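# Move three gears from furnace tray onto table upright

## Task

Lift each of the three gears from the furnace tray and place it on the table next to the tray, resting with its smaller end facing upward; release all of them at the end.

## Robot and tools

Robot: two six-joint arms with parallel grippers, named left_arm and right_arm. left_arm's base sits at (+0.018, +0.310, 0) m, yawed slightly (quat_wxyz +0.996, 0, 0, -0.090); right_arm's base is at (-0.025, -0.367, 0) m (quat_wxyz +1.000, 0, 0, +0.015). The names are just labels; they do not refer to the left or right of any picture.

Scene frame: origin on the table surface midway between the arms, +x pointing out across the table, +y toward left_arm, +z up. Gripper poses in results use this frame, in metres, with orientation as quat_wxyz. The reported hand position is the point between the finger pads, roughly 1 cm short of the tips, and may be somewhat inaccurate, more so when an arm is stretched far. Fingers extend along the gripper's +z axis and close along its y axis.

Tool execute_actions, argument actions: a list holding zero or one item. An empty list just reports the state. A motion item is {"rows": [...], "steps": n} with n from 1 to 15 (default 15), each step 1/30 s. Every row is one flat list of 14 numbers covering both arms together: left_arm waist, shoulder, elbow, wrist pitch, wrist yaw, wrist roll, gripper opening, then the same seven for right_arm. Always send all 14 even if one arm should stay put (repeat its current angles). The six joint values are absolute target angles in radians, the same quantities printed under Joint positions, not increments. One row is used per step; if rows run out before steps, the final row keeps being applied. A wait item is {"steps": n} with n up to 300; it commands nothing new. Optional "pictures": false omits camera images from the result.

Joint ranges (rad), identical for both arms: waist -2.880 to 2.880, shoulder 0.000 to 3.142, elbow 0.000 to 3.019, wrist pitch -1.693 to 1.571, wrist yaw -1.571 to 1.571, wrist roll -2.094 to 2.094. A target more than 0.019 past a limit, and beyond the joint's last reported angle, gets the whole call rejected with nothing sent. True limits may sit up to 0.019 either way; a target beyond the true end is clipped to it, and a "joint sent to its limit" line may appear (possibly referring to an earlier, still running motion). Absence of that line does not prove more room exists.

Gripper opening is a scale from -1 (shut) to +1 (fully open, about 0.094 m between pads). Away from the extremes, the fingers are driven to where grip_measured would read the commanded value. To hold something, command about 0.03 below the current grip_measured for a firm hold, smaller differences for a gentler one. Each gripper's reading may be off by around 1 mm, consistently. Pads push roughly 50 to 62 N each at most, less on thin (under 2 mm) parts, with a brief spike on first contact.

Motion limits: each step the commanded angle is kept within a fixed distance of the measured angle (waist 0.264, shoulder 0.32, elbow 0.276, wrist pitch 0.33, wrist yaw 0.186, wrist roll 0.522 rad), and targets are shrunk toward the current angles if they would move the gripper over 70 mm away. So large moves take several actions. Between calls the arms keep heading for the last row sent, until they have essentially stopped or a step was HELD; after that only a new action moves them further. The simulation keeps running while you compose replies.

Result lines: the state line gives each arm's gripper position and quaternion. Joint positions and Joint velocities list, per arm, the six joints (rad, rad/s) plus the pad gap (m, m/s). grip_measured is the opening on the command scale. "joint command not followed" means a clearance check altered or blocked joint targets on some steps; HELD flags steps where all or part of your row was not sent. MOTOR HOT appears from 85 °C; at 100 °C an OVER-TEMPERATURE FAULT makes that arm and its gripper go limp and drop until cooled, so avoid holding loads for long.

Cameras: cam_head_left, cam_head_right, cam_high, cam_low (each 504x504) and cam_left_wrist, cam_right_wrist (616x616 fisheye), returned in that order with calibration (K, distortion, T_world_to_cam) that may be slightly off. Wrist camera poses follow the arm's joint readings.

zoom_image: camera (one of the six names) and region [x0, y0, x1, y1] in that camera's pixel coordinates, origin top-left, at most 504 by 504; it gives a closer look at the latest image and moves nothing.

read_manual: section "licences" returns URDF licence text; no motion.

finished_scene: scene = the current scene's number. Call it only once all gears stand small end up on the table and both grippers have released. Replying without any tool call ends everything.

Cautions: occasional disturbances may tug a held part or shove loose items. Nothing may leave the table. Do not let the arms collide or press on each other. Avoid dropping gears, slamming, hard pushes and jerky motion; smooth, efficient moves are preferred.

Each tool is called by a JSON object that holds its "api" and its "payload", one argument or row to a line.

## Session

{"api": "execute_actions", "payload": {
  "actions": []
}}

Scene clock: 0.00 s of 6000.00 s.
left_arm: end_effector_position=(+0.6716, +0.5433, +0.1461) grip_measured=+1.000 end_effector_quat_wxyz=(+0.490, -0.202, +0.714, -0.458) | right_arm: end_effector_position=(+0.3361, +0.2723, +0.1281) grip_measured=+1.000 end_effector_quat_wxyz=(-0.016, -0.198, +0.975, +0.100)
Joint positions: left_arm=[ 0.736  2.009  1.236  0.58   1.023 -0.862  0.094] | right_arm=[ 0.99   2.283  2.276 -1.437 -0.16   0.629  0.094]
Joint velocities: left_arm=[ 0.005  0.005 -0.007  0.017 -0.125  0.081  0.   ] | right_arm=[-0.015 -0.005  0.007  0.002  0.037  0.022  0.   ]
Motor temperatures (°C, as the motors report them): left_arm=[28 30 31 25 26 28] | right_arm=[27 32 31 26 26 25]
camera_calibration (this result's frames):
cam_left_wrist: T_world_to_cam=[[-0.159572, -0.51513, 0.842127, 0.264177], [-0.880005, -0.312348, -0.357813, 0.816997], [0.447357, -0.798173, -0.403476, 0.312683], [0, 0, 0, 1]] pos_world=[0.621236, 0.640847, 0.196021]
cam_right_wrist: T_world_to_cam=[[0.386262, -0.900861, -0.19812, 0.135278], [-0.701834, -0.426416, 0.570612, 0.284129], [-0.598523, -0.0813585, -0.796963, 0.447465], [0, 0, 0, 1]] pos_world=[0.414977, 0.279429, 0.221287]

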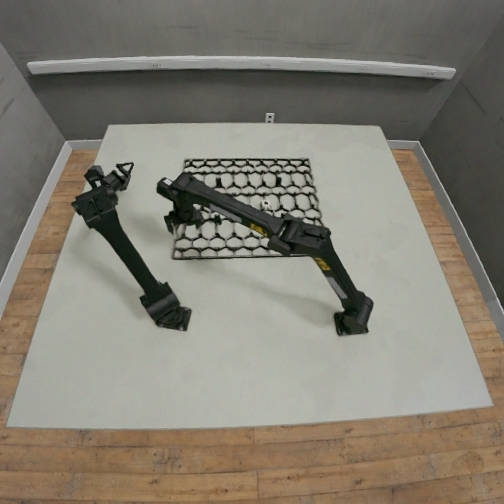

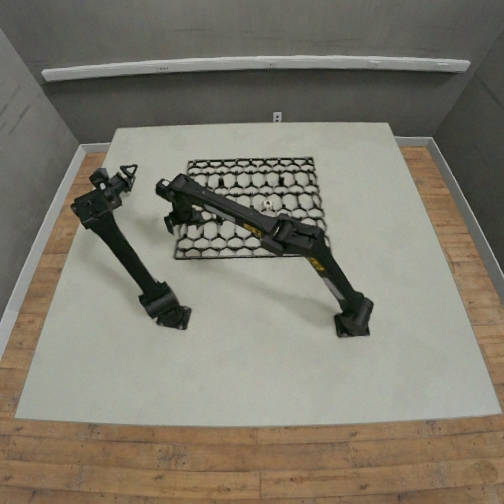

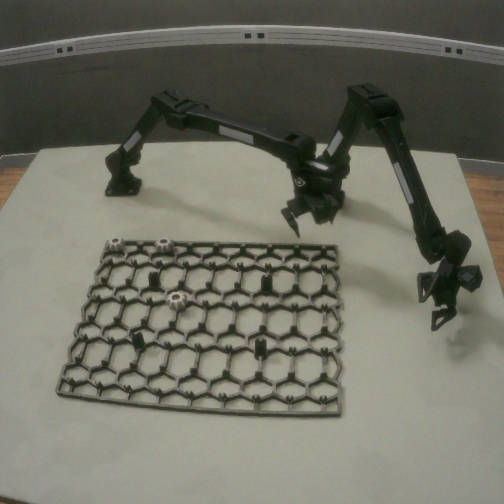

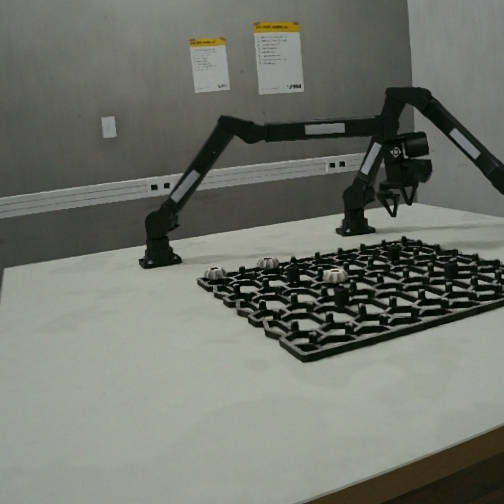

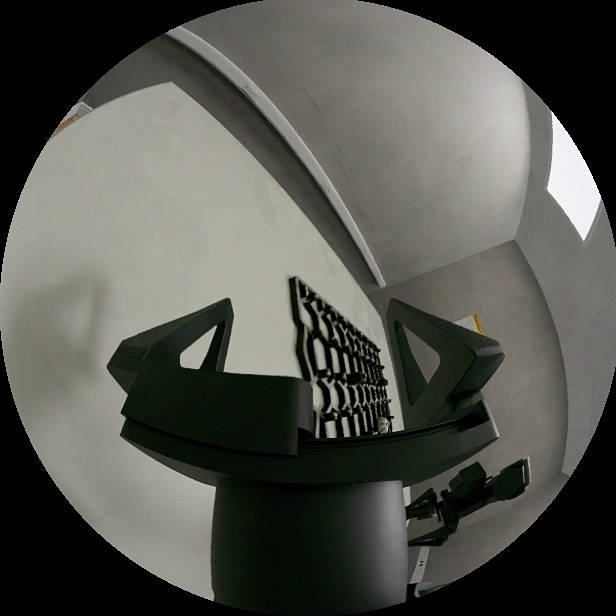

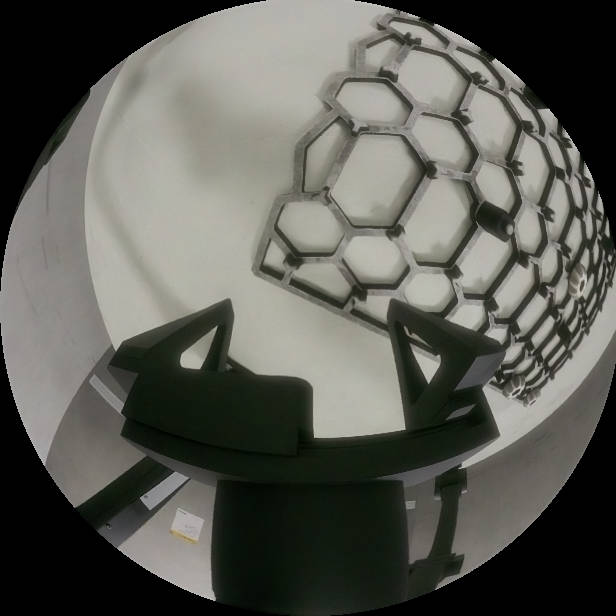

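{"api": "execute_actions", "payload": {
  "actions": [
    {"rows":[[0.6,1.95,1.95,-0.5,0,-0.64,0.6,0.5,1.7,1.8,-1.437,0,0.2,0.6]],"steps":15}
  ],
  "pictures": false
}}

{"api": "execute_actions", "payload": {
  "actions": [
    {"steps":30}
  ],
  "pictures": false
}}

{"api": "execute_actions", "payload": {
  "actions": [
    {"rows":[[0.1,2.0,1.93,-1.36,0,-0.64,0.6,0.17,1.31,0.88,-1.114,0,0.2,0.6]],"steps":15}
  ],
  "pictures": false
}}

{"api": "execute_actions", "payload": {
  "actions": [
    {"steps":15}
  ],
  "pictures": false
}}

{"api": "execute_actions", "payload": {
  "actions": [
    {"rows":[[-0.456,2.075,1.89,-1.37,0,-0.64,0.6,0.17,1.31,0.88,-1.114,0,0.2,0.6]],"steps":15}
  ],
  "pictures": false
}}

{"api": "execute_actions", "payload": {
  "actions": [
    {"steps":45}
  ]
}}

Scene clock: 15.83 s of 6000.00 s.
left_arm: end_effector_position=(+0.7868, +0.6037, +0.2245) grip_measured=+0.602 end_effector_quat_wxyz=(+0.496, -0.382, +0.754, -0.199) | right_arm: end_effector_position=(+0.4357, +0.0625, +0.1797) grip_measured=+0.602 end_effector_quat_wxyz=(+0.021, -0.172, +0.984, +0.029)
Joint positions: left_arm=[ 0.609  2.008  1.707 -0.165  0.308 -0.7    0.075] | right_arm=[ 0.713  1.972  1.9   -1.432 -0.026  0.399  0.075]
Joint velocities: left_arm=[-0.093 -0.005  1.048 -1.536 -1.311  0.125 -0.001] | right_arm=[-0.855 -0.708 -0.359  0.002  0.007 -0.33  -0.   ]
Motor temperatures (°C, as the motors report them): left_arm=[28 33 34 25 26 28] | right_arm=[27 36 36 26 26 25]
Steps of this call (steps 1 to 90: nothing new was sent; then 12.33 s passed at rest; steps 91 to 105: all 15 steps of this action). Readings (joint positions):
91: left_arm=[0.733 2.008 1.244 0.554 0.988 -0.847] | right_arm=[0.986 2.277 2.263 -1.434 -0.143 0.612]
92: left_arm=[0.728 2.008 1.265 0.502 0.940 -0.830] | right_arm=[0.983 2.261 2.233 -1.432 -0.124 0.591]
94: left_arm=[0.709 2.008 1.316 0.403 0.848 -0.800] | right_arm=[0.964 2.225 2.170 -1.432 -0.094 0.552]
98: left_arm=[0.661 2.008 1.452 0.201 0.655 -0.751] | right_arm=[0.895 2.137 2.044 -1.432 -0.056 0.484]
105: the state above

Scene clock: 16.83 s of 6000.00 s.
left_arm: end_effector_position=(+0.7667, +0.6467, +0.3180) grip_measured=+0.602 end_effector_quat_wxyz=(+0.496, -0.441, +0.745, -0.057) | right_arm: end_effector_position=(+0.4716, -0.0746, +0.2987) grip_measured=+0.602 end_effector_quat_wxyz=(+0.113, -0.158, +0.980, +0.044)
Joint positions: left_arm=[ 0.604  1.953  1.914 -0.485  0.003 -0.647  0.075] | right_arm=[ 0.502  1.697  1.801 -1.432  0.     0.214  0.075]
Joint velocities: left_arm=[ 0.005 -0.015  0.027 -0.002  0.022 -0.022  0.   ] | right_arm=[-0.005 -0.005 -0.012 -0.007  0.051 -0.007 -0.   ]
Motor temperatures (°C, as the motors report them): left_arm=[28 33 35 25 26 28] | right_arm=[27 36 36 26 26 25]
Steps of this call (steps 1 to 30: the robot went on to your last target). Readings (joint positions):
1: left_arm=[0.606 2.008 1.744 -0.221 0.253 -0.694] | right_arm=[0.685 1.948 1.887 -1.432 -0.024 0.388]
2: left_arm=[0.604 2.008 1.779 -0.277 0.192 -0.689] | right_arm=[0.656 1.923 1.875 -1.432 -0.021 0.375]
4: left_arm=[0.604 2.004 1.836 -0.368 0.073 -0.678] | right_arm=[0.599 1.870 1.852 -1.432 -0.014 0.348]
8: left_arm=[0.604 1.982 1.899 -0.464 0.006 -0.661] | right_arm=[0.497 1.754 1.811 -1.432 -0.003 0.280]
30: the state above

Scene clock: 17.33 s of 6000.00 s.
left_arm: end_effector_position=(+0.7525, +0.4016, +0.2333) grip_measured=+0.602 end_effector_quat_wxyz=(+0.271, -0.361, +0.889, -0.073) | right_arm: end_effector_position=(+0.3740, -0.2974, +0.1966) grip_measured=+0.602 end_effector_quat_wxyz=(+0.111, +0.020, +0.993, +0.021)
Joint positions: left_arm=[ 0.305  1.953  1.911 -0.961  0.001 -0.647  0.075] | right_arm=[ 0.144  1.273  1.072 -1.144  0.002  0.214  0.075]
Joint velocities: left_arm=[-0.874 -0.005 -0.007 -1.155 -0.081  0.007 -0.001] | right_arm=[ 0.005 -0.142 -1.341  0.085  0.007 -0.037  0.001]
Motor temperatures (°C, as the motors report them): left_arm=[28 33 35 25 26 28] | right_arm=[27 36 36 26 26 25]
Steps of this call (steps 1 to 15: all 15 steps of this action). Readings (joint positions):
1: left_arm=[0.599 1.953 1.914 -0.501 0.002 -0.647] | right_arm=[0.496 1.687 1.784 -1.406 -0.001 0.214]
2: left_arm=[0.595 1.953 1.914 -0.531 0.001 -0.647] | right_arm=[0.487 1.664 1.742 -1.360 -0.003 0.214]
4: left_arm=[0.572 1.953 1.913 -0.594 0.001 -0.647] | right_arm=[0.445 1.609 1.655 -1.298 -0.003 0.214]
8: left_arm=[0.494 1.953 1.911 -0.724 0.001 -0.647] | right_arm=[0.307 1.470 1.467 -1.203 -0.003 0.214]
15: the state above

Scene clock: 17.83 s of 6000.00 s.
left_arm: end_effector_position=(+0.6681, +0.2384, +0.1861) grip_measured=+0.602 end_effector_quat_wxyz=(+0.076, -0.264, +0.961, -0.031) | right_arm: end_effector_position=(+0.3010, -0.3029, +0.0983) grip_measured=+0.602 end_effector_quat_wxyz=(-0.007, +0.009, +1.000, -0.002)
Joint positions: left_arm=[ 0.071  1.973  1.911 -1.345  0.002 -0.646  0.075] | right_arm=[ 0.166  1.32   0.859 -1.124  0.002  0.214  0.075]
Joint velocities: left_arm=[ 0.21  -0.005  0.017  0.022  0.022 -0.022  0.   ] | right_arm=[-0.015 -0.024 -0.012  0.007  0.037 -0.022  0.   ]
Motor temperatures (°C, as the motors report them): left_arm=[28 33 35 25 26 28] | right_arm=[27 36 36 26 26 25]
Steps of this call (steps 1 to 15: the robot went on to your last target). Readings (joint positions):
1: left_arm=[0.274 1.953 1.911 -1.003 0.001 -0.647] | right_arm=[0.145 1.271 1.024 -1.141 0.002 0.214]
2: left_arm=[0.244 1.953 1.911 -1.052 0.001 -0.647] | right_arm=[0.148 1.273 0.977 -1.137 0.002 0.214]
4: left_arm=[0.183 1.953 1.911 -1.169 0.001 -0.647] | right_arm=[0.157 1.289 0.900 -1.133 0.002 0.214]
8: left_arm=[0.078 1.963 1.911 -1.325 0.001 -0.646] | right_arm=[0.166 1.329 0.859 -1.132 0.002 0.214]
15: the state above

Scene clock: 18.33 s of 6000.00 s.
left_arm: end_effector_position=(+0.6073, +0.0362, +0.1675) grip_measured=+0.602 end_effector_quat_wxyz=(+0.056, -0.105, +0.992, -0.032) | right_arm: end_effector_position=(+0.3010, -0.3029, +0.0985) grip_measured=+0.602 end_effector_quat_wxyz=(-0.007, +0.009, +1.000, -0.002)
Joint positions: left_arm=[-0.255  1.991  1.893 -1.345 -0.003 -0.646  0.075] | right_arm=[ 0.166  1.32   0.859 -1.124  0.002  0.213  0.075]
Joint velocities: left_arm=[-0.982  0.044 -0.012  0.002  0.066  0.022 -0.001] | right_arm=[ 0.005 -0.005 -0.012 -0.022  0.066  0.037  0.   ]
Motor temperatures (°C, as the motors report them): left_arm=[28 33 35 25 26 28] | right_arm=[27 36 36 26 26 25]
Steps of this call (steps 1 to 15: all 15 steps of this action). Readings (joint positions):
1: left_arm=[0.072 1.973 1.911 -1.345 0.000 -0.646] | right_arm=[0.166 1.320 0.859 -1.124 0.002 0.214]
2: left_arm=[0.071 1.973 1.909 -1.345 -0.003 -0.646] | right_arm=[0.166 1.320 0.859 -1.124 0.002 0.214]
4: left_arm=[0.047 1.974 1.905 -1.345 -0.003 -0.646] | right_arm=[0.166 1.320 0.859 -1.124 0.002 0.213]
8: left_arm=[-0.041 1.979 1.898 -1.345 -0.003 -0.646] | right_arm=[0.166 1.320 0.859 -1.124 0.002 0.213]
15: the state above

Scene clock: 19.83 s of 6000.00 s.
left_arm: end_effector_position=(+0.5377, -0.0719, +0.1221) grip_measured=+0.602 end_effector_quat_wxyz=(+0.016, -0.006, +1.000, -0.013) | right_arm: end_effector_position=(+0.3010, -0.3029, +0.0985) grip_measured=+0.602 end_effector_quat_wxyz=(-0.007, +0.009, +1.000, -0.002)
Joint positions: left_arm=[-0.453  2.056  1.883 -1.356  0.002 -0.644  0.075] | right_arm=[ 0.166  1.32   0.859 -1.124  0.002  0.213  0.075]
Joint velocities: left_arm=[-0.024  0.005 -0.007  0.007  0.154 -0.081 -0.002] | right_arm=[ 0.005 -0.015 -0.002 -0.012  0.037  0.007  0.   ]
Motor temperatures (°C, as the motors report them): left_arm=[28 33 35 25 26 28] | right_arm=[27 35 36 26 26 25]
Steps of this call (steps 1 to 45: the robot went on to your last target). Readings (joint positions):
1: left_arm=[-0.289 1.993 1.893 -1.345 -0.003 -0.646] | right_arm=[0.166 1.320 0.859 -1.124 0.002 0.213]
2: left_arm=[-0.322 1.996 1.893 -1.345 -0.003 -0.646] | right_arm=[0.166 1.320 0.859 -1.124 0.002 0.213]
4: left_arm=[-0.387 2.004 1.893 -1.346 -0.003 -0.646] | right_arm=[0.166 1.320 0.859 -1.124 0.002 0.213]
8: left_arm=[-0.487 2.033 1.893 -1.353 0.001 -0.645] | right_arm=[0.166 1.320 0.859 -1.124 0.002 0.213]
45: the state above
All arms were judged still, so your last target was given up. Only a new action makes them travel on or press farther. Fingers that are still opening or closing keep moving.
camera_calibration (this result's frames):
cam_left_wrist: T_world_to_cam=[[-0.00538238, -0.99985, 0.0164825, -0.0707589], [-0.818275, 0.0138782, 0.574659, 0.374906], [-0.574802, -0.0103942, -0.818227, 0.528733], [0, 0, 0, 1]] pos_world=[0.610312, -0.0704556, 0.218347]
cam_right_wrist: T_world_to_cam=[[-0.014112, -0.999863, 0.00861821, -0.304997], [-0.798998, 0.0164582, 0.601108, 0.191544], [-0.601168, 0.00159693, -0.799121, 0.382184], [0, 0, 0, 1]] pos_world=[0.378496, -0.308718, 0.192901]

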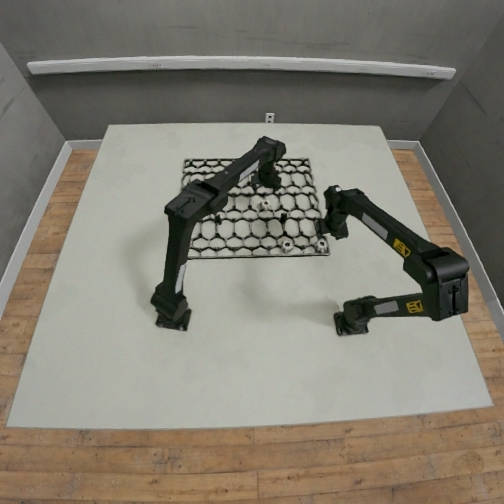

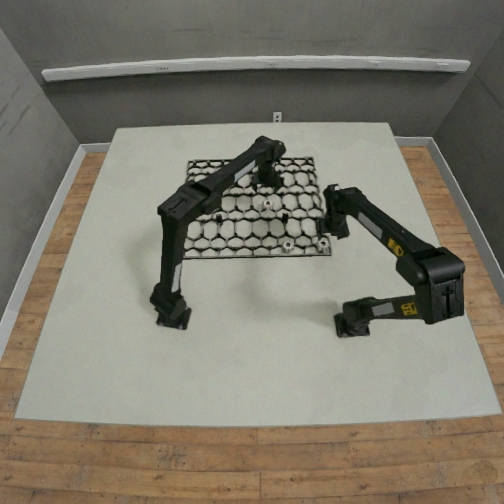

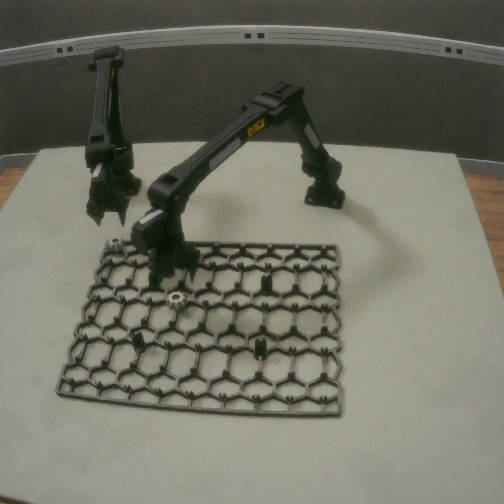

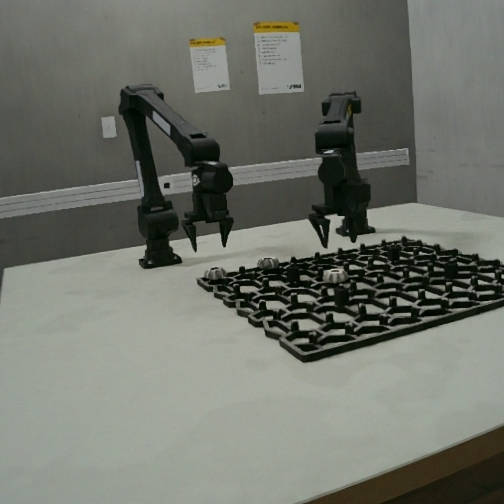

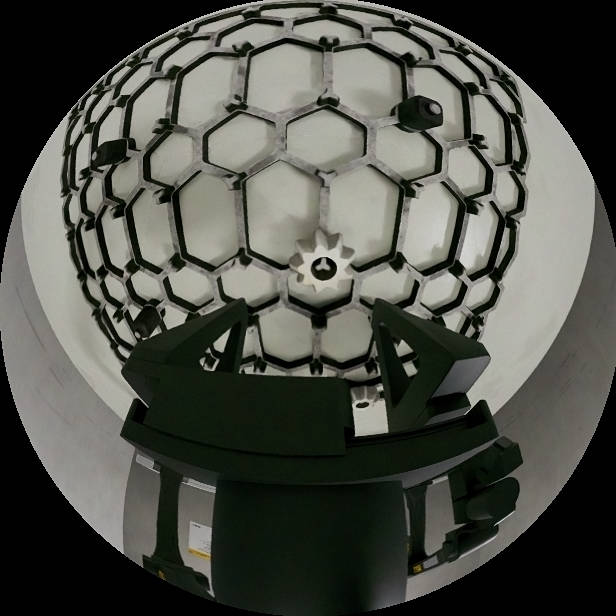

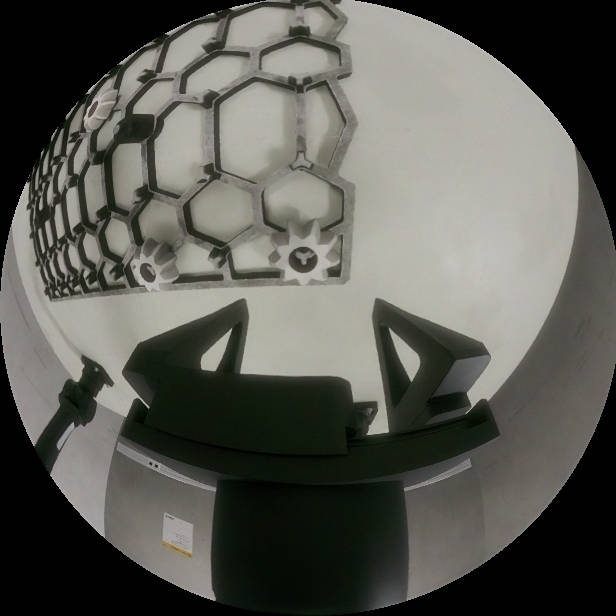

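{"api": "execute_actions", "payload": {
  "actions": [
    {"rows":[[-0.484,2.09,1.86,-1.31,0,-0.66,0.6,0.178,1.36,0.84,-1.05,0,0.2,0.6],[-0.484,2.09,1.86,-1.31,0,-0.66,0.6,0.178,1.36,0.84,-1.05,0,0.2,0.6],[-0.484,2.1,1.855,-1.3,0,-0.66,0.6,0.178,1.37,0.835,-1.03,0,0.2,0.6],[-0.484,2.11,1.85,-1.285,0,-0.66,0.6,0.178,1.38,0.83,-1.015,0,0.2,0.6],[-0.484,2.12,1.845,-1.275,0,-0.66,0.6,0.178,1.39,0.825,-1.0,0,0.2,0.6],[-0.484,2.13,1.84,-1.265,0,-0.66,0.6,0.178,1.40,0.82,-0.985,0,0.2,0.6],[-0.484,2.138,1.835,-1.253,0,-0.66,0.6,0.178,1.412,0.817,-0.97,0,0.2,0.6]],"steps":15}
  ],
  "pictures": false
}}

{"api": "execute_actions", "payload": {
  "actions": [
    {"steps":15}
  ]
}}

Scene clock: 37.30 s of 6000.00 s.
left_arm: end_effector_position=(+0.5277, -0.0855, +0.0618) grip_measured=+0.602 end_effector_quat_wxyz=(+0.003, +0.003, +1.000, -0.003) | right_arm: end_effector_position=(+0.3123, -0.2989, +0.0540) grip_measured=+0.602 end_effector_quat_wxyz=(-0.004, +0.006, +1.000, -0.002)
Joint positions: left_arm=[-0.479  2.12   1.827 -1.27   0.002 -0.652  0.075] | right_arm=[ 0.171  1.416  0.818 -0.981  0.002  0.213  0.075]
Joint velocities: left_arm=[ 0.015  0.015 -0.032  0.022 -0.037 -0.007  0.001] | right_arm=[-0.015 -0.005 -0.012  0.032 -0.051 -0.007  0.001]
Motor temperatures (°C, as the motors report them): left_arm=[28 35 36 25 26 28] | right_arm=[27 34 37 26 26 26]
Steps of this call (steps 1 to 90: nothing new was sent; then 13.97 s passed at rest; steps 91 to 105: all 15 steps of this action). Readings (joint positions):
91: left_arm=[-0.454 2.056 1.879 -1.350 0.002 -0.646] | right_arm=[0.166 1.321 0.857 -1.114 0.002 0.213]
92: left_arm=[-0.455 2.056 1.875 -1.341 0.002 -0.647] | right_arm=[0.166 1.323 0.854 -1.094 0.002 0.213]
94: left_arm=[-0.461 2.058 1.863 -1.322 0.002 -0.649] | right_arm=[0.169 1.337 0.848 -1.058 0.002 0.213]
98: left_arm=[-0.474 2.079 1.844 -1.282 0.002 -0.651] | right_arm=[0.171 1.384 0.830 -0.997 0.002 0.213]
105: the state above

Scene clock: 37.80 s of 6000.00 s.
left_arm: end_effector_position=(+0.5277, -0.0856, +0.0610) grip_measured=+0.602 end_effector_quat_wxyz=(+0.003, +0.003, +1.000, -0.003) | right_arm: end_effector_position=(+0.3126, -0.2988, +0.0540) grip_measured=+0.602 end_effector_quat_wxyz=(-0.004, +0.006, +1.000, -0.002)
Joint positions: left_arm=[-0.479  2.121  1.827 -1.269  0.002 -0.653  0.075] | right_arm=[ 0.171  1.416  0.818 -0.98   0.002  0.213  0.075]
Joint velocities: left_arm=[-0.005  0.015 -0.027 -0.012 -0.066 -0.007 -0.001] | right_arm=[-0.005 -0.005  0.002  0.002 -0.066 -0.037  0.001]
Motor temperatures (°C, as the motors report them): left_arm=[28 35 36 25 26 28] | right_arm=[27 34 37 26 26 26]
Steps of this call (steps 1 to 15: the robot went on to your last target). Readings (joint positions):
1: left_arm=[-0.479 2.121 1.827 -1.270 0.002 -0.652] | right_arm=[0.171 1.416 0.818 -0.980 0.002 0.213]
2: left_arm=[-0.479 2.121 1.827 -1.270 0.002 -0.652] | right_arm=[0.171 1.416 0.818 -0.980 0.002 0.213]
4: left_arm=[-0.479 2.121 1.827 -1.269 0.002 -0.653] | right_arm=[0.171 1.416 0.818 -0.980 0.002 0.213]
8: left_arm=[-0.479 2.121 1.827 -1.269 0.002 -0.653] | right_arm=[0.171 1.416 0.818 -0.980 0.002 0.213]
15: the state above
All arms were judged still, so your last target was given up. Only a new action makes them travel on or press farther. Fingers that are still opening or closing keep moving.
camera_calibration (this result's frames):
cam_left_wrist: T_world_to_cam=[[-0.0231297, -0.999728, -0.00296013, -0.072959], [-0.802401, 0.016798, 0.596549, 0.392548], [-0.596337, 0.0161732, -0.802571, 0.485541], [0, 0, 0, 1]] pos_world=[0.602839, -0.087386, 0.155291]
cam_right_wrist: T_world_to_cam=[[-0.00920384, -0.999931, 0.00726568, -0.301896], [-0.802874, 0.0117209, 0.596034, 0.227508], [-0.596078, -0.00034762, -0.802926, 0.351649], [0, 0, 0, 1]] pos_world=[0.389492, -0.304419, 0.148939]

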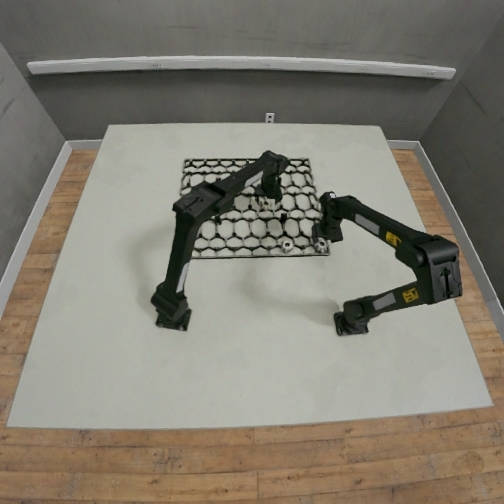

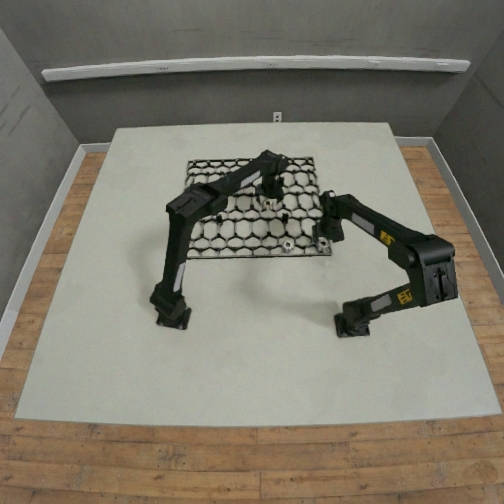

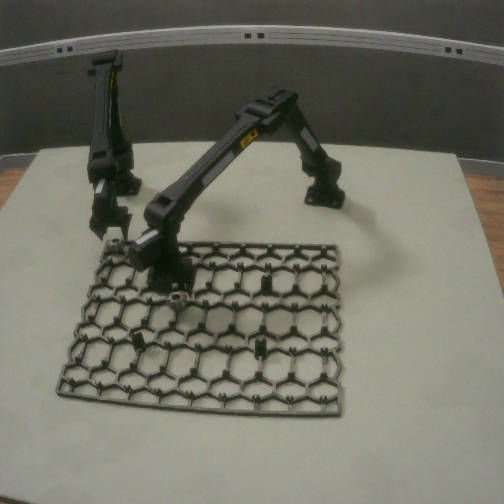

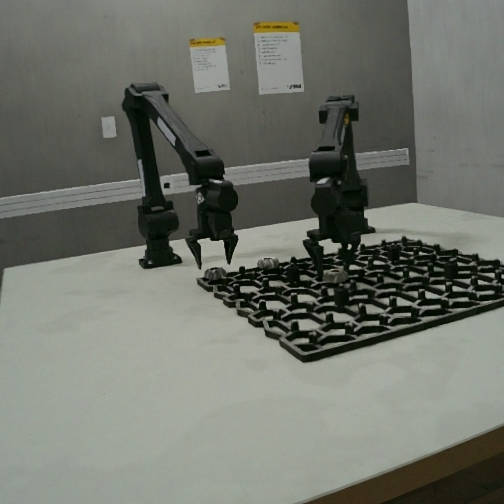

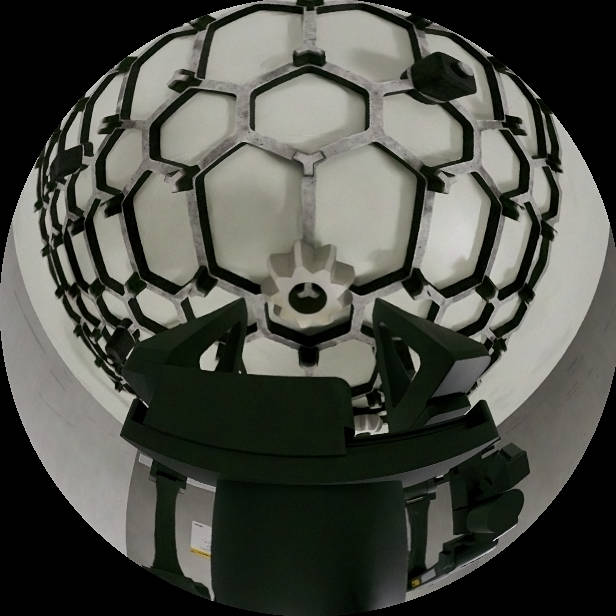

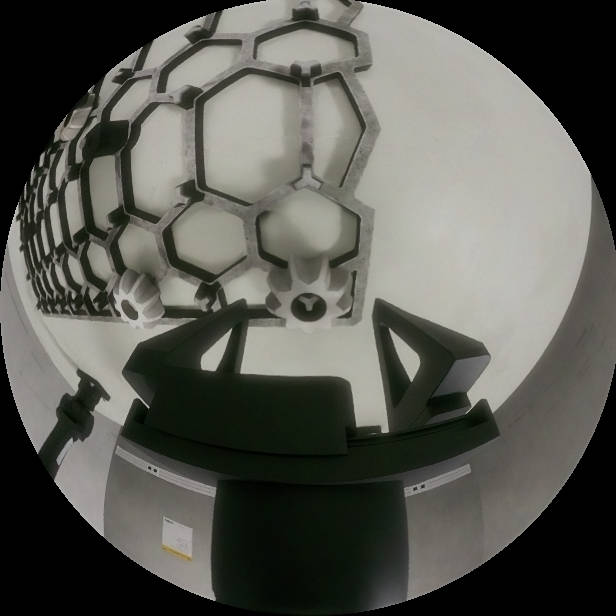

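{"api": "execute_actions", "payload": {
  "actions": [
    {"rows":[[-0.463,2.15,1.826,-1.23,0,-0.66,0.6,0.18,1.43,0.8,-0.95,0,0.2,0.6],[-0.463,2.155,1.826,-1.225,0,-0.66,0.6,0.18,1.434,0.792,-0.935,0,0.2,0.6],[-0.463,2.16,1.826,-1.22,0,-0.66,0.6,0.18,1.438,0.784,-0.92,0,0.2,0.6],[-0.463,2.165,1.826,-1.215,0,-0.66,0.6,0.18,1.442,0.777,-0.905,0,0.2,0.6],[-0.463,2.17,1.826,-1.215,0,-0.66,0.6,0.18,1.445,0.77,-0.89,0,0.2,0.6],[-0.463,2.175,1.826,-1.215,0,-0.66,0.6,0.18,1.448,0.764,-0.88,0,0.2,0.6]],"steps":15}
  ],
  "pictures": false
}}

{"api": "execute_actions", "payload": {
  "actions": [
    {"steps":12}
  ]
}}

{"api": "zoom_image", "payload": {
  "camera": "cam_low",
  "region": [170, 220, 380, 310]
}}

Scene clock: 52.07 s of 6000.00 s.
left_arm: end_effector_position=(+0.5358, -0.0868, +0.0466) grip_measured=+0.602 end_effector_quat_wxyz=(+0.008, +0.000, +1.000, -0.007) | right_arm: end_effector_position=(+0.3078, -0.2993, +0.0298) grip_measured=+0.602 end_effector_quat_wxyz=(+0.002, +0.005, +1.000, -0.001)
Joint positions: left_arm=[-0.473  2.144  1.826 -1.231  0.002 -0.653  0.075] | right_arm=[ 0.172  1.442  0.766 -0.89   0.002  0.213  0.075]
Joint velocities: left_arm=[-0.005  0.015  0.027 -0.007  0.007  0.022  0.001] | right_arm=[-0.015  0.005  0.007  0.032 -0.037 -0.007  0.   ]
Motor temperatures (°C, as the motors report them): left_arm=[28 36 36 25 26 28] | right_arm=[27 33 36 26 26 26]
Steps of this call (steps 1 to 90: nothing new was sent; then 10.77 s passed at rest; steps 91 to 105: all 15 steps of this action). Readings (joint positions):
91: left_arm=[-0.479 2.121 1.826 -1.265 0.002 -0.653] | right_arm=[0.171 1.416 0.816 -0.977 0.002 0.213]
92: left_arm=[-0.479 2.121 1.826 -1.257 0.002 -0.653] | right_arm=[0.171 1.416 0.812 -0.967 0.002 0.213]
94: left_arm=[-0.477 2.122 1.826 -1.243 0.002 -0.653] | right_arm=[0.172 1.418 0.800 -0.941 0.002 0.213]
98: left_arm=[-0.474 2.129 1.826 -1.231 0.002 -0.653] | right_arm=[0.172 1.431 0.772 -0.899 0.002 0.213]
105: the state above

Scene clock: 52.47 s of 6000.00 s.
left_arm: end_effector_position=(+0.5358, -0.0868, +0.0463) grip_measured=+0.602 end_effector_quat_wxyz=(+0.008, +0.000, +1.000, -0.007) | right_arm: end_effector_position=(+0.3078, -0.2993, +0.0298) grip_measured=+0.602 end_effector_quat_wxyz=(+0.002, +0.005, +1.000, -0.001)
Joint positions: left_arm=[-0.473  2.144  1.826 -1.231  0.002 -0.653  0.075] | right_arm=[ 0.172  1.442  0.766 -0.89   0.002  0.213  0.075]
Joint velocities: left_arm=[-0.024 -0.015 -0.007 -0.002  0.022 -0.022 -0.   ] | right_arm=[ 0.005 -0.015 -0.007  0.007 -0.022  0.007 -0.   ]
Motor temperatures (°C, as the motors report them): left_arm=[28 36 36 25 26 28] | right_arm=[27 33 35 26 26 26]
Steps of this call (steps 1 to 12: the robot went on to your last target). Readings (joint positions):
1: left_arm=[-0.473 2.144 1.826 -1.231 0.002 -0.653] | right_arm=[0.172 1.442 0.766 -0.890 0.002 0.213]
2: left_arm=[-0.473 2.144 1.826 -1.231 0.002 -0.653] | right_arm=[0.172 1.442 0.766 -0.890 0.002 0.213]
4: left_arm=[-0.473 2.144 1.826 -1.231 0.002 -0.653] | right_arm=[0.172 1.442 0.766 -0.890 0.002 0.213]
8: left_arm=[-0.473 2.144 1.826 -1.231 0.002 -0.653] | right_arm=[0.172 1.442 0.766 -0.890 0.002 0.213]
12: the state above
camera_calibration (this result's frames):
cam_left_wrist: T_world_to_cam=[[-0.0170395, -0.999841, 0.00519727, -0.0776707], [-0.808947, 0.0168409, 0.587641, 0.411689], [-0.587635, 0.0058088, -0.809105, 0.473354], [0, 0, 0, 1]] pos_world=[0.609871, -0.0873412, 0.141472]
cam_right_wrist: T_world_to_cam=[[-0.00774791, -0.999958, 0.00479857, -0.302599], [-0.809741, 0.00908958, 0.586717, 0.239702], [-0.586736, 0.000660233, -0.809778, 0.326938], [0, 0, 0, 1]] pos_world=[0.383578, -0.304981, 0.125563]

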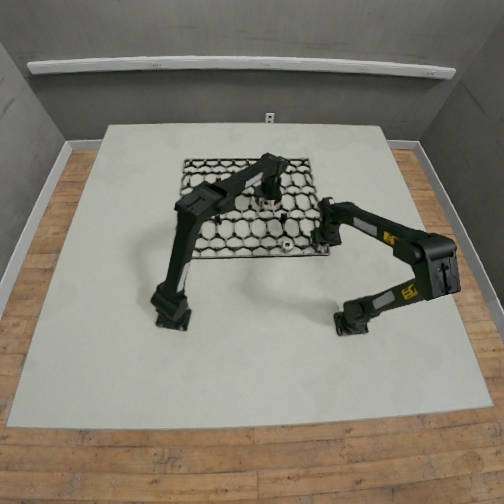

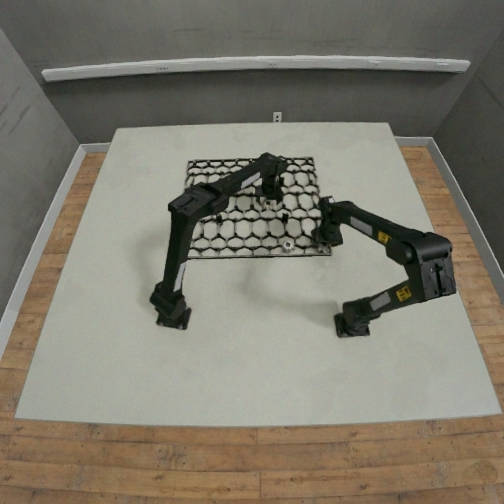

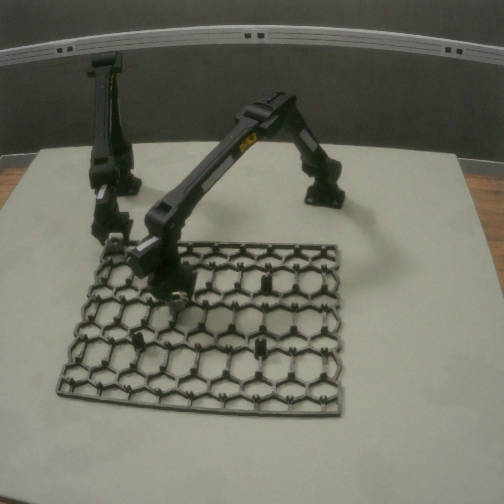

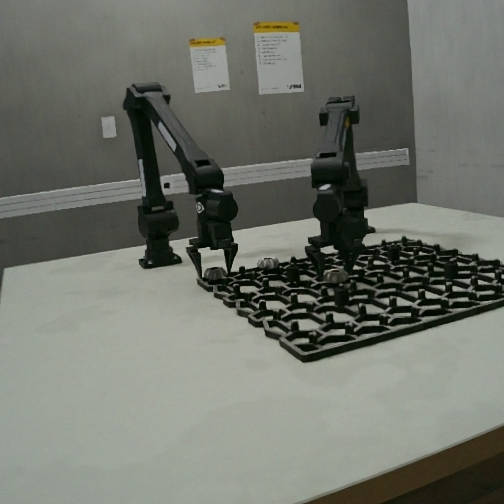

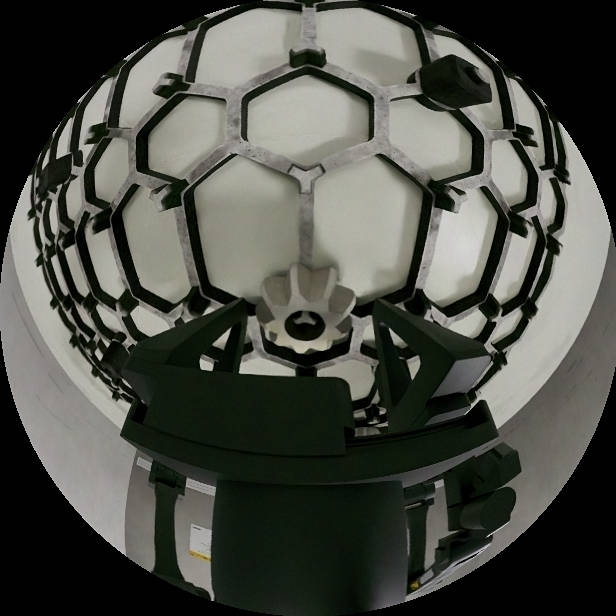

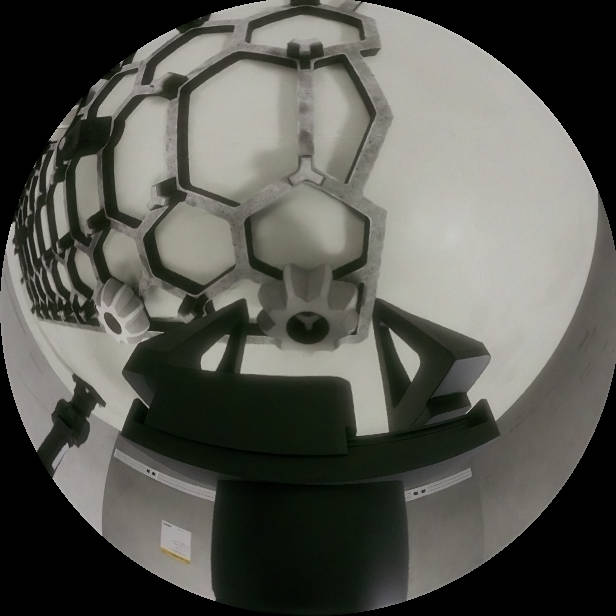

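Region (170, 220, 380, 310) of cam_low's 504x504 image, scaled by 2.400, with more detail than that image has; it fills the top 216 rows of this view, and the rest is white.

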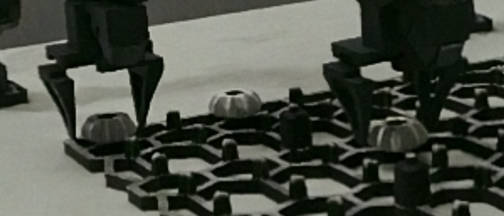

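{"api": "execute_actions", "payload": {
  "actions": [
    {"rows":[[-0.463,2.18,1.82,-1.215,0,-0.66,0.6,0.18,1.448,0.764,-0.88,0,0.2,0.45],[-0.463,2.185,1.816,-1.215,0,-0.66,0.6,0.18,1.448,0.764,-0.88,0,0.2,0.4],[-0.463,2.192,1.812,-1.215,0,-0.66,0.6,0.18,1.448,0.764,-0.88,0,0.2,0.4],[-0.463,2.192,1.812,-1.215,0,-0.66,0.6,0.18,1.455,0.764,-0.88,0,0.2,0.4],[-0.463,2.192,1.812,-1.215,0,-0.66,0.6,0.18,1.46,0.764,-0.88,0,0.2,0.4],[-0.463,2.192,1.812,-1.215,0,-0.66,0.6,0.18,1.465,0.764,-0.88,0,0.2,0.4],[-0.463,2.192,1.812,-1.215,0,-0.66,0.6,0.18,1.47,0.764,-0.88,0,0.2,0.4]],"steps":15}
  ],
  "pictures": false
}}

{"api": "execute_actions", "payload": {
  "actions": [
    {"steps":10}
  ]
}}

{"api": "zoom_image", "payload": {
  "camera": "cam_low",
  "region": [170, 220, 380, 310]
}}

Scene clock: 64.87 s of 6000.00 s.
left_arm: end_effector_position=(+0.5299, -0.0823, +0.0299) grip_measured=+0.602 end_effector_quat_wxyz=(-0.005, +0.000, +1.000, +0.003) | right_arm: end_effector_position=(+0.3060, -0.2997, +0.0242) grip_measured=+0.402 end_effector_quat_wxyz=(-0.006, +0.005, +1.000, -0.002)
Joint positions: left_arm=[-0.473  2.161  1.809 -1.23   0.002 -0.653  0.075] | right_arm=[ 0.172  1.46   0.766 -0.89   0.002  0.213  0.066]
Joint velocities: left_arm=[-0.005 -0.015  0.017  0.007 -0.051 -0.022  0.   ] | right_arm=[ 0.005 -0.005 -0.012 -0.002 -0.051  0.037 -0.   ]
Motor temperatures (°C, as the motors report them): left_arm=[28 36 36 25 26 28] | right_arm=[27 33 35 26 26 26]
Steps of this call (steps 1 to 15: the robot went on to your last target; steps 16 to 90: nothing new was sent; then 8.90 s passed at rest; steps 91 to 105: all 15 steps of this action). Readings (joint positions):
91: left_arm=[-0.473 2.144 1.825 -1.230 0.002 -0.653] | right_arm=[0.172 1.442 0.766 -0.890 0.002 0.213]
92: left_arm=[-0.473 2.144 1.823 -1.230 0.002 -0.653] | right_arm=[0.172 1.442 0.766 -0.890 0.002 0.213]
94: left_arm=[-0.473 2.145 1.818 -1.230 0.002 -0.653] | right_arm=[0.172 1.442 0.766 -0.890 0.002 0.213]
98: left_arm=[-0.473 2.153 1.812 -1.230 0.002 -0.653] | right_arm=[0.172 1.448 0.766 -0.890 0.002 0.213]
105: the state above

Scene clock: 65.20 s of 6000.00 s.
left_arm: end_effector_position=(+0.5299, -0.0823, +0.0299) grip_measured=+0.602 end_effector_quat_wxyz=(-0.005, +0.000, +1.000, +0.003) | right_arm: end_effector_position=(+0.3060, -0.2997, +0.0242) grip_measured=+0.402 end_effector_quat_wxyz=(-0.006, +0.005, +1.000, -0.002)
Joint positions: left_arm=[-0.473  2.161  1.809 -1.23   0.002 -0.653  0.075] | right_arm=[ 0.172  1.46   0.766 -0.89   0.002  0.213  0.066]
Joint velocities: left_arm=[-0.005  0.005  0.002 -0.002 -0.007 -0.037 -0.001] | right_arm=[-0.015 -0.005 -0.007  0.017  0.022 -0.007 -0.001]
Motor temperatures (°C, as the motors report them): left_arm=[28 36 36 25 26 28] | right_arm=[27 33 35 26 26 26]
Steps of this call (steps 1 to 10: the robot went on to your last target). Readings (joint positions):
1: left_arm=[-0.473 2.161 1.809 -1.230 0.002 -0.653] | right_arm=[0.172 1.460 0.766 -0.890 0.002 0.213]
2: left_arm=[-0.473 2.161 1.809 -1.230 0.002 -0.653] | right_arm=[0.172 1.460 0.766 -0.890 0.002 0.213]
4: left_arm=[-0.473 2.161 1.809 -1.230 0.002 -0.653] | right_arm=[0.172 1.460 0.766 -0.890 0.002 0.213]
8: left_arm=[-0.473 2.161 1.809 -1.230 0.002 -0.653] | right_arm=[0.172 1.460 0.766 -0.890 0.002 0.213]
10: the state above
camera_calibration (this result's frames):
cam_left_wrist: T_world_to_cam=[[-0.0171494, -0.999757, -0.0138355, -0.0725767], [-0.793727, 0.00519776, 0.608252, 0.406911], [-0.608032, 0.0214128, -0.793624, 0.468209], [0, 0, 0, 1]] pos_world=[0.606418, -0.0846998, 0.123074]
cam_right_wrist: T_world_to_cam=[[-0.00763396, -0.999935, 0.0084591, -0.303068], [-0.799537, 0.0111842, 0.600513, 0.238694], [-0.600568, -0.00217908, -0.79957, 0.32453], [0, 0, 0, 1]] pos_world=[0.383434, -0.305011, 0.118709]

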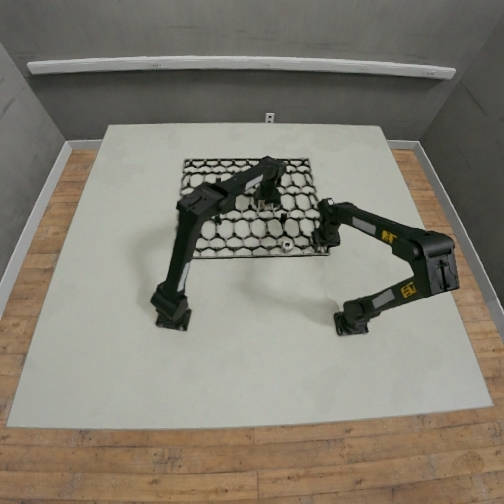

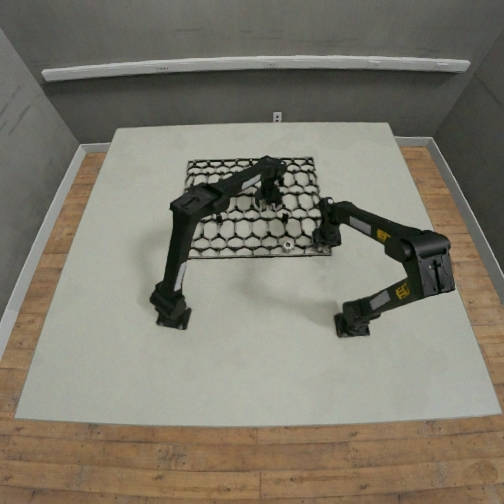

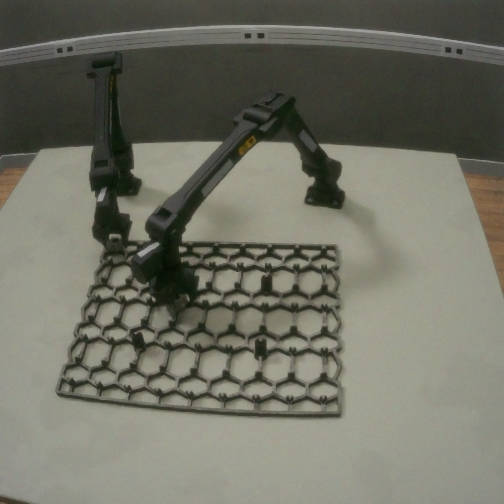

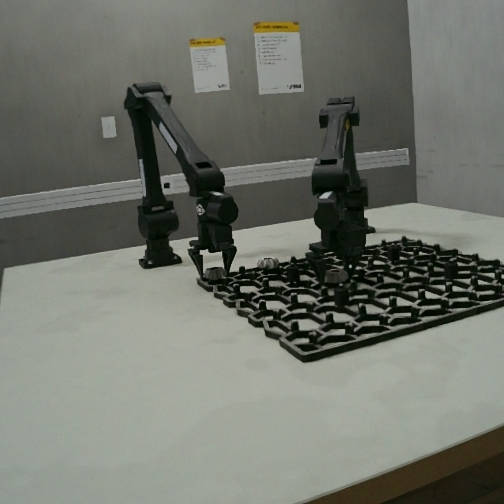

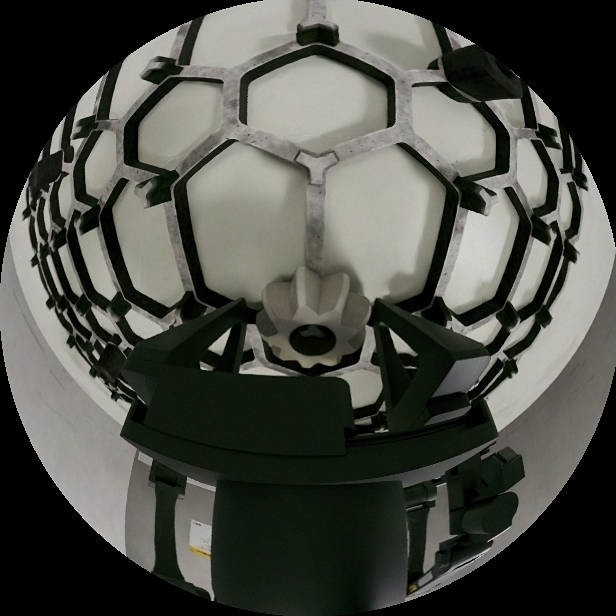

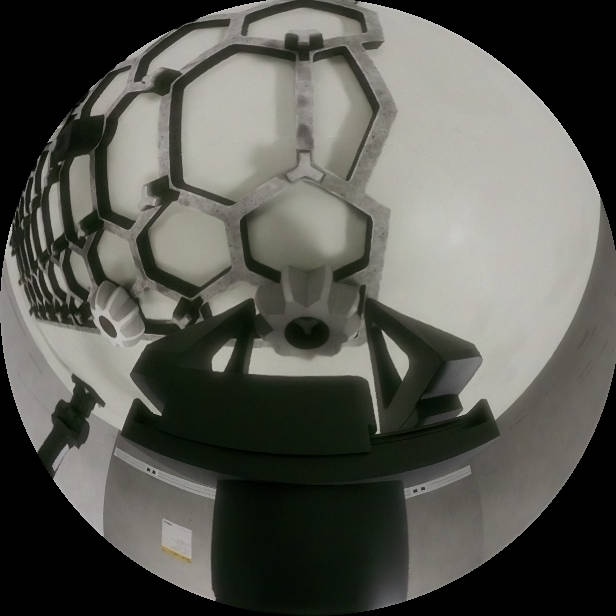

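Region (170, 220, 380, 310) of cam_low's 504x504 image, scaled by 2.400, with more detail than that image has; it fills the top 216 rows of this view, and the rest is white.

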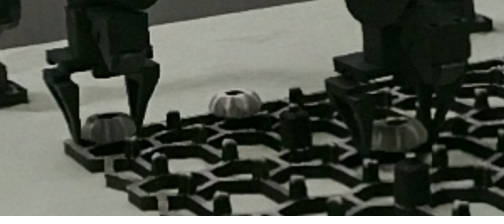

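{"api": "execute_actions", "payload": {
  "actions": [
    {"rows":[[-0.47,2.17,1.812,-1.205,0,-0.66,0.5,0.182,1.46,0.77,-0.872,0,0.2,0.4],[-0.47,2.17,1.812,-1.205,0,-0.66,0.42,0.182,1.46,0.77,-0.872,0,0.2,0.4],[-0.47,2.17,1.812,-1.205,0,-0.66,0.36,0.182,1.46,0.77,-0.872,0,0.2,0.36],[-0.47,2.17,1.812,-1.205,0,-0.66,0.32,0.182,1.46,0.77,-0.872,0,0.2,0.32],[-0.47,2.17,1.812,-1.205,0,-0.66,0.29,0.182,1.46,0.77,-0.872,0,0.2,0.29],[-0.47,2.17,1.812,-1.205,0,-0.66,0.26,0.182,1.46,0.77,-0.872,0,0.2,0.26],[-0.47,2.17,1.812,-1.205,0,-0.66,0.23,0.182,1.46,0.77,-0.872,0,0.2,0.23],[-0.47,2.17,1.812,-1.205,0,-0.66,0.2,0.182,1.46,0.77,-0.872,0,0.2,0.2],[-0.47,2.17,1.812,-1.205,0,-0.66,0.17,0.182,1.46,0.77,-0.872,0,0.2,0.17],[-0.47,2.17,1.812,-1.205,0,-0.66,0.14,0.182,1.46,0.77,-0.872,0,0.2,0.14]],"steps":15}
  ],
  "pictures": false
}}

{"api": "execute_actions", "payload": {
  "actions": [
    {"rows":[[-0.47,2.15,1.84,-1.225,0,-0.66,0.14,0.18,1.445,0.8,-0.885,0,0.2,0.14],[-0.47,2.14,1.855,-1.232,0,-0.66,0.14,0.18,1.435,0.815,-0.89,0,0.2,0.14],[-0.47,2.135,1.86,-1.24,0,-0.66,0.14,0.18,1.428,0.822,-0.9,0,0.2,0.14],[-0.47,2.131,1.864,-1.247,0,-0.66,0.14,0.18,1.421,0.828,-0.911,0,0.2,0.14],[-0.47,2.127,1.868,-1.255,0,-0.66,0.14,0.18,1.414,0.834,-0.923,0,0.2,0.14],[-0.47,2.123,1.872,-1.263,0,-0.66,0.14,0.18,1.407,0.84,-0.936,0,0.2,0.14],[-0.47,2.119,1.876,-1.271,0,-0.66,0.14,0.18,1.4,0.846,-0.949,0,0.2,0.14],[-0.47,2.115,1.88,-1.279,0,-0.66,0.14,0.18,1.393,0.852,-0.962,0,0.2,0.14],[-0.47,2.111,1.884,-1.287,0,-0.66,0.14,0.18,1.386,0.858,-0.975,0,0.2,0.14],[-0.47,2.107,1.888,-1.295,0,-0.66,0.14,0.18,1.379,0.864,-0.988,0,0.2,0.14],[-0.47,2.103,1.892,-1.303,0,-0.66,0.14,0.18,1.372,0.87,-1.001,0,0.2,0.14],[-0.47,2.099,1.896,-1.311,0,-0.66,0.14,0.18,1.365,0.876,-1.014,0,0.2,0.14],[-0.47,2.095,1.9,-1.319,0,-0.66,0.14,0.18,1.358,0.882,-1.027,0,0.2,0.14],[-0.47,2.091,1.904,-1.327,0,-0.66,0.14,0.18,1.351,0.888,-1.04,0,0.2,0.14],[-0.47,2.087,1.908,-1.335,0,-0.66,0.14,0.18,1.344,0.894,-1.05,0,0.2,0.14]],"steps":15}
  ],
  "pictures": false
}}

{"api": "execute_actions", "payload": {
  "actions": [
    {"steps":12}
  ],
  "pictures": false
}}

Scene clock: 88.27 s of 6000.00 s.
left_arm: end_effector_position=(+0.5318, -0.0836, +0.0299) grip_measured=+0.193 end_effector_quat_wxyz=(-0.001, -0.000, +1.000, -0.000) | right_arm: end_effector_position=(+0.3078, -0.2980, +0.0242) grip_measured=+0.213 end_effector_quat_wxyz=(-0.002, +0.004, +1.000, -0.001)
Joint positions: left_arm=[-0.473  2.161  1.809 -1.221  0.001 -0.653  0.056] | right_arm=[ 0.175  1.46   0.766 -0.882  0.001  0.213  0.057]
Joint velocities: left_arm=[-0.005 -0.015  0.007 -0.007  0.007  0.022  0.   ] | right_arm=[-0.005  0.015  0.007 -0.017 -0.051 -0.037 -0.003]
Motor temperatures (°C, as the motors report them): left_arm=[28 36 36 25 26 28] | right_arm=[27 32 34 26 26 26]
Steps of this call (steps 1 to 15: the robot went on to your last target; steps 16 to 90: nothing new was sent; then 19.57 s passed at rest; steps 91 to 105: all 15 steps of this action). Readings (joint positions):
91: left_arm=[-0.473 2.161 1.809 -1.228 0.002 -0.653] | right_arm=[0.172 1.460 0.766 -0.889 0.002 0.213]
92: left_arm=[-0.473 2.161 1.809 -1.225 0.002 -0.653] | right_arm=[0.172 1.460 0.766 -0.887 0.002 0.213]
94: left_arm=[-0.473 2.161 1.809 -1.222 0.002 -0.653] | right_arm=[0.174 1.460 0.766 -0.883 0.002 0.213]
98: left_arm=[-0.473 2.161 1.809 -1.221 0.001 -0.653] | right_arm=[0.175 1.460 0.766 -0.882 0.001 0.213]
105: the state above

Scene clock: 88.77 s of 6000.00 s.
left_arm: end_effector_position=(+0.5292, -0.0817, +0.0464) grip_measured=+0.193 end_effector_quat_wxyz=(-0.013, -0.001, +1.000, +0.009) | right_arm: end_effector_position=(+0.3090, -0.2977, +0.0680) grip_measured=+0.213 end_effector_quat_wxyz=(-0.001, +0.004, +1.000, -0.000)
Joint positions: left_arm=[-0.473  2.158  1.849 -1.295  0.001 -0.655  0.056] | right_arm=[ 0.175  1.381  0.825 -1.018  0.     0.213  0.057]
Joint velocities: left_arm=[-0.015 -0.063  0.105 -0.217  0.051 -0.007  0.   ] | right_arm=[-0.005 -0.239  0.164 -0.369  0.022 -0.066  0.   ]
Motor temperatures (°C, as the motors report them): left_arm=[28 37 36 25 26 28] | right_arm=[27 32 35 26 26 26]
Steps of this call (steps 1 to 15: all 15 steps of this action). Readings (joint positions):
1: left_arm=[-0.473 2.161 1.809 -1.221 0.001 -0.653] | right_arm=[0.175 1.460 0.766 -0.882 0.001 0.213]
2: left_arm=[-0.473 2.161 1.809 -1.221 0.001 -0.653] | right_arm=[0.175 1.460 0.766 -0.882 0.001 0.213]
4: left_arm=[-0.473 2.161 1.811 -1.224 0.001 -0.653] | right_arm=[0.175 1.457 0.767 -0.888 0.001 0.213]
8: left_arm=[-0.473 2.161 1.819 -1.243 0.001 -0.655] | right_arm=[0.175 1.442 0.781 -0.928 0.000 0.213]
15: the state above

Scene clock: 89.17 s of 6000.00 s.
left_arm: end_effector_position=(+0.5269, -0.0799, +0.0618) grip_measured=+0.193 end_effector_quat_wxyz=(-0.013, -0.001, +1.000, +0.009) | right_arm: end_effector_position=(+0.3118, -0.2971, +0.0818) grip_measured=+0.213 end_effector_quat_wxyz=(+0.008, +0.004, +1.000, +0.001)
Joint positions: left_arm=[-0.473  2.136  1.853 -1.32   0.001 -0.655  0.056] | right_arm=[ 0.175  1.355  0.842 -1.042  0.     0.213  0.057]
Joint velocities: left_arm=[-0.005 -0.015  0.007  0.017 -0.037 -0.095 -0.   ] | right_arm=[ 0.005 -0.005 -0.007 -0.012 -0.022 -0.066  0.   ]
Motor temperatures (°C, as the motors report them): left_arm=[28 37 36 25 26 28] | right_arm=[27 32 35 26 26 26]
Steps of this call (steps 1 to 12: the robot went on to your last target). Readings (joint positions):
1: left_arm=[-0.473 2.156 1.852 -1.301 0.001 -0.655] | right_arm=[0.175 1.373 0.831 -1.028 0.000 0.213]
2: left_arm=[-0.473 2.153 1.853 -1.308 0.001 -0.655] | right_arm=[0.175 1.365 0.835 -1.033 0.000 0.213]
4: left_arm=[-0.473 2.146 1.853 -1.316 0.001 -0.655] | right_arm=[0.175 1.356 0.841 -1.038 0.000 0.213]
8: left_arm=[-0.473 2.137 1.853 -1.320 0.001 -0.655] | right_arm=[0.175 1.355 0.842 -1.041 0.000 0.213]
12: the state above


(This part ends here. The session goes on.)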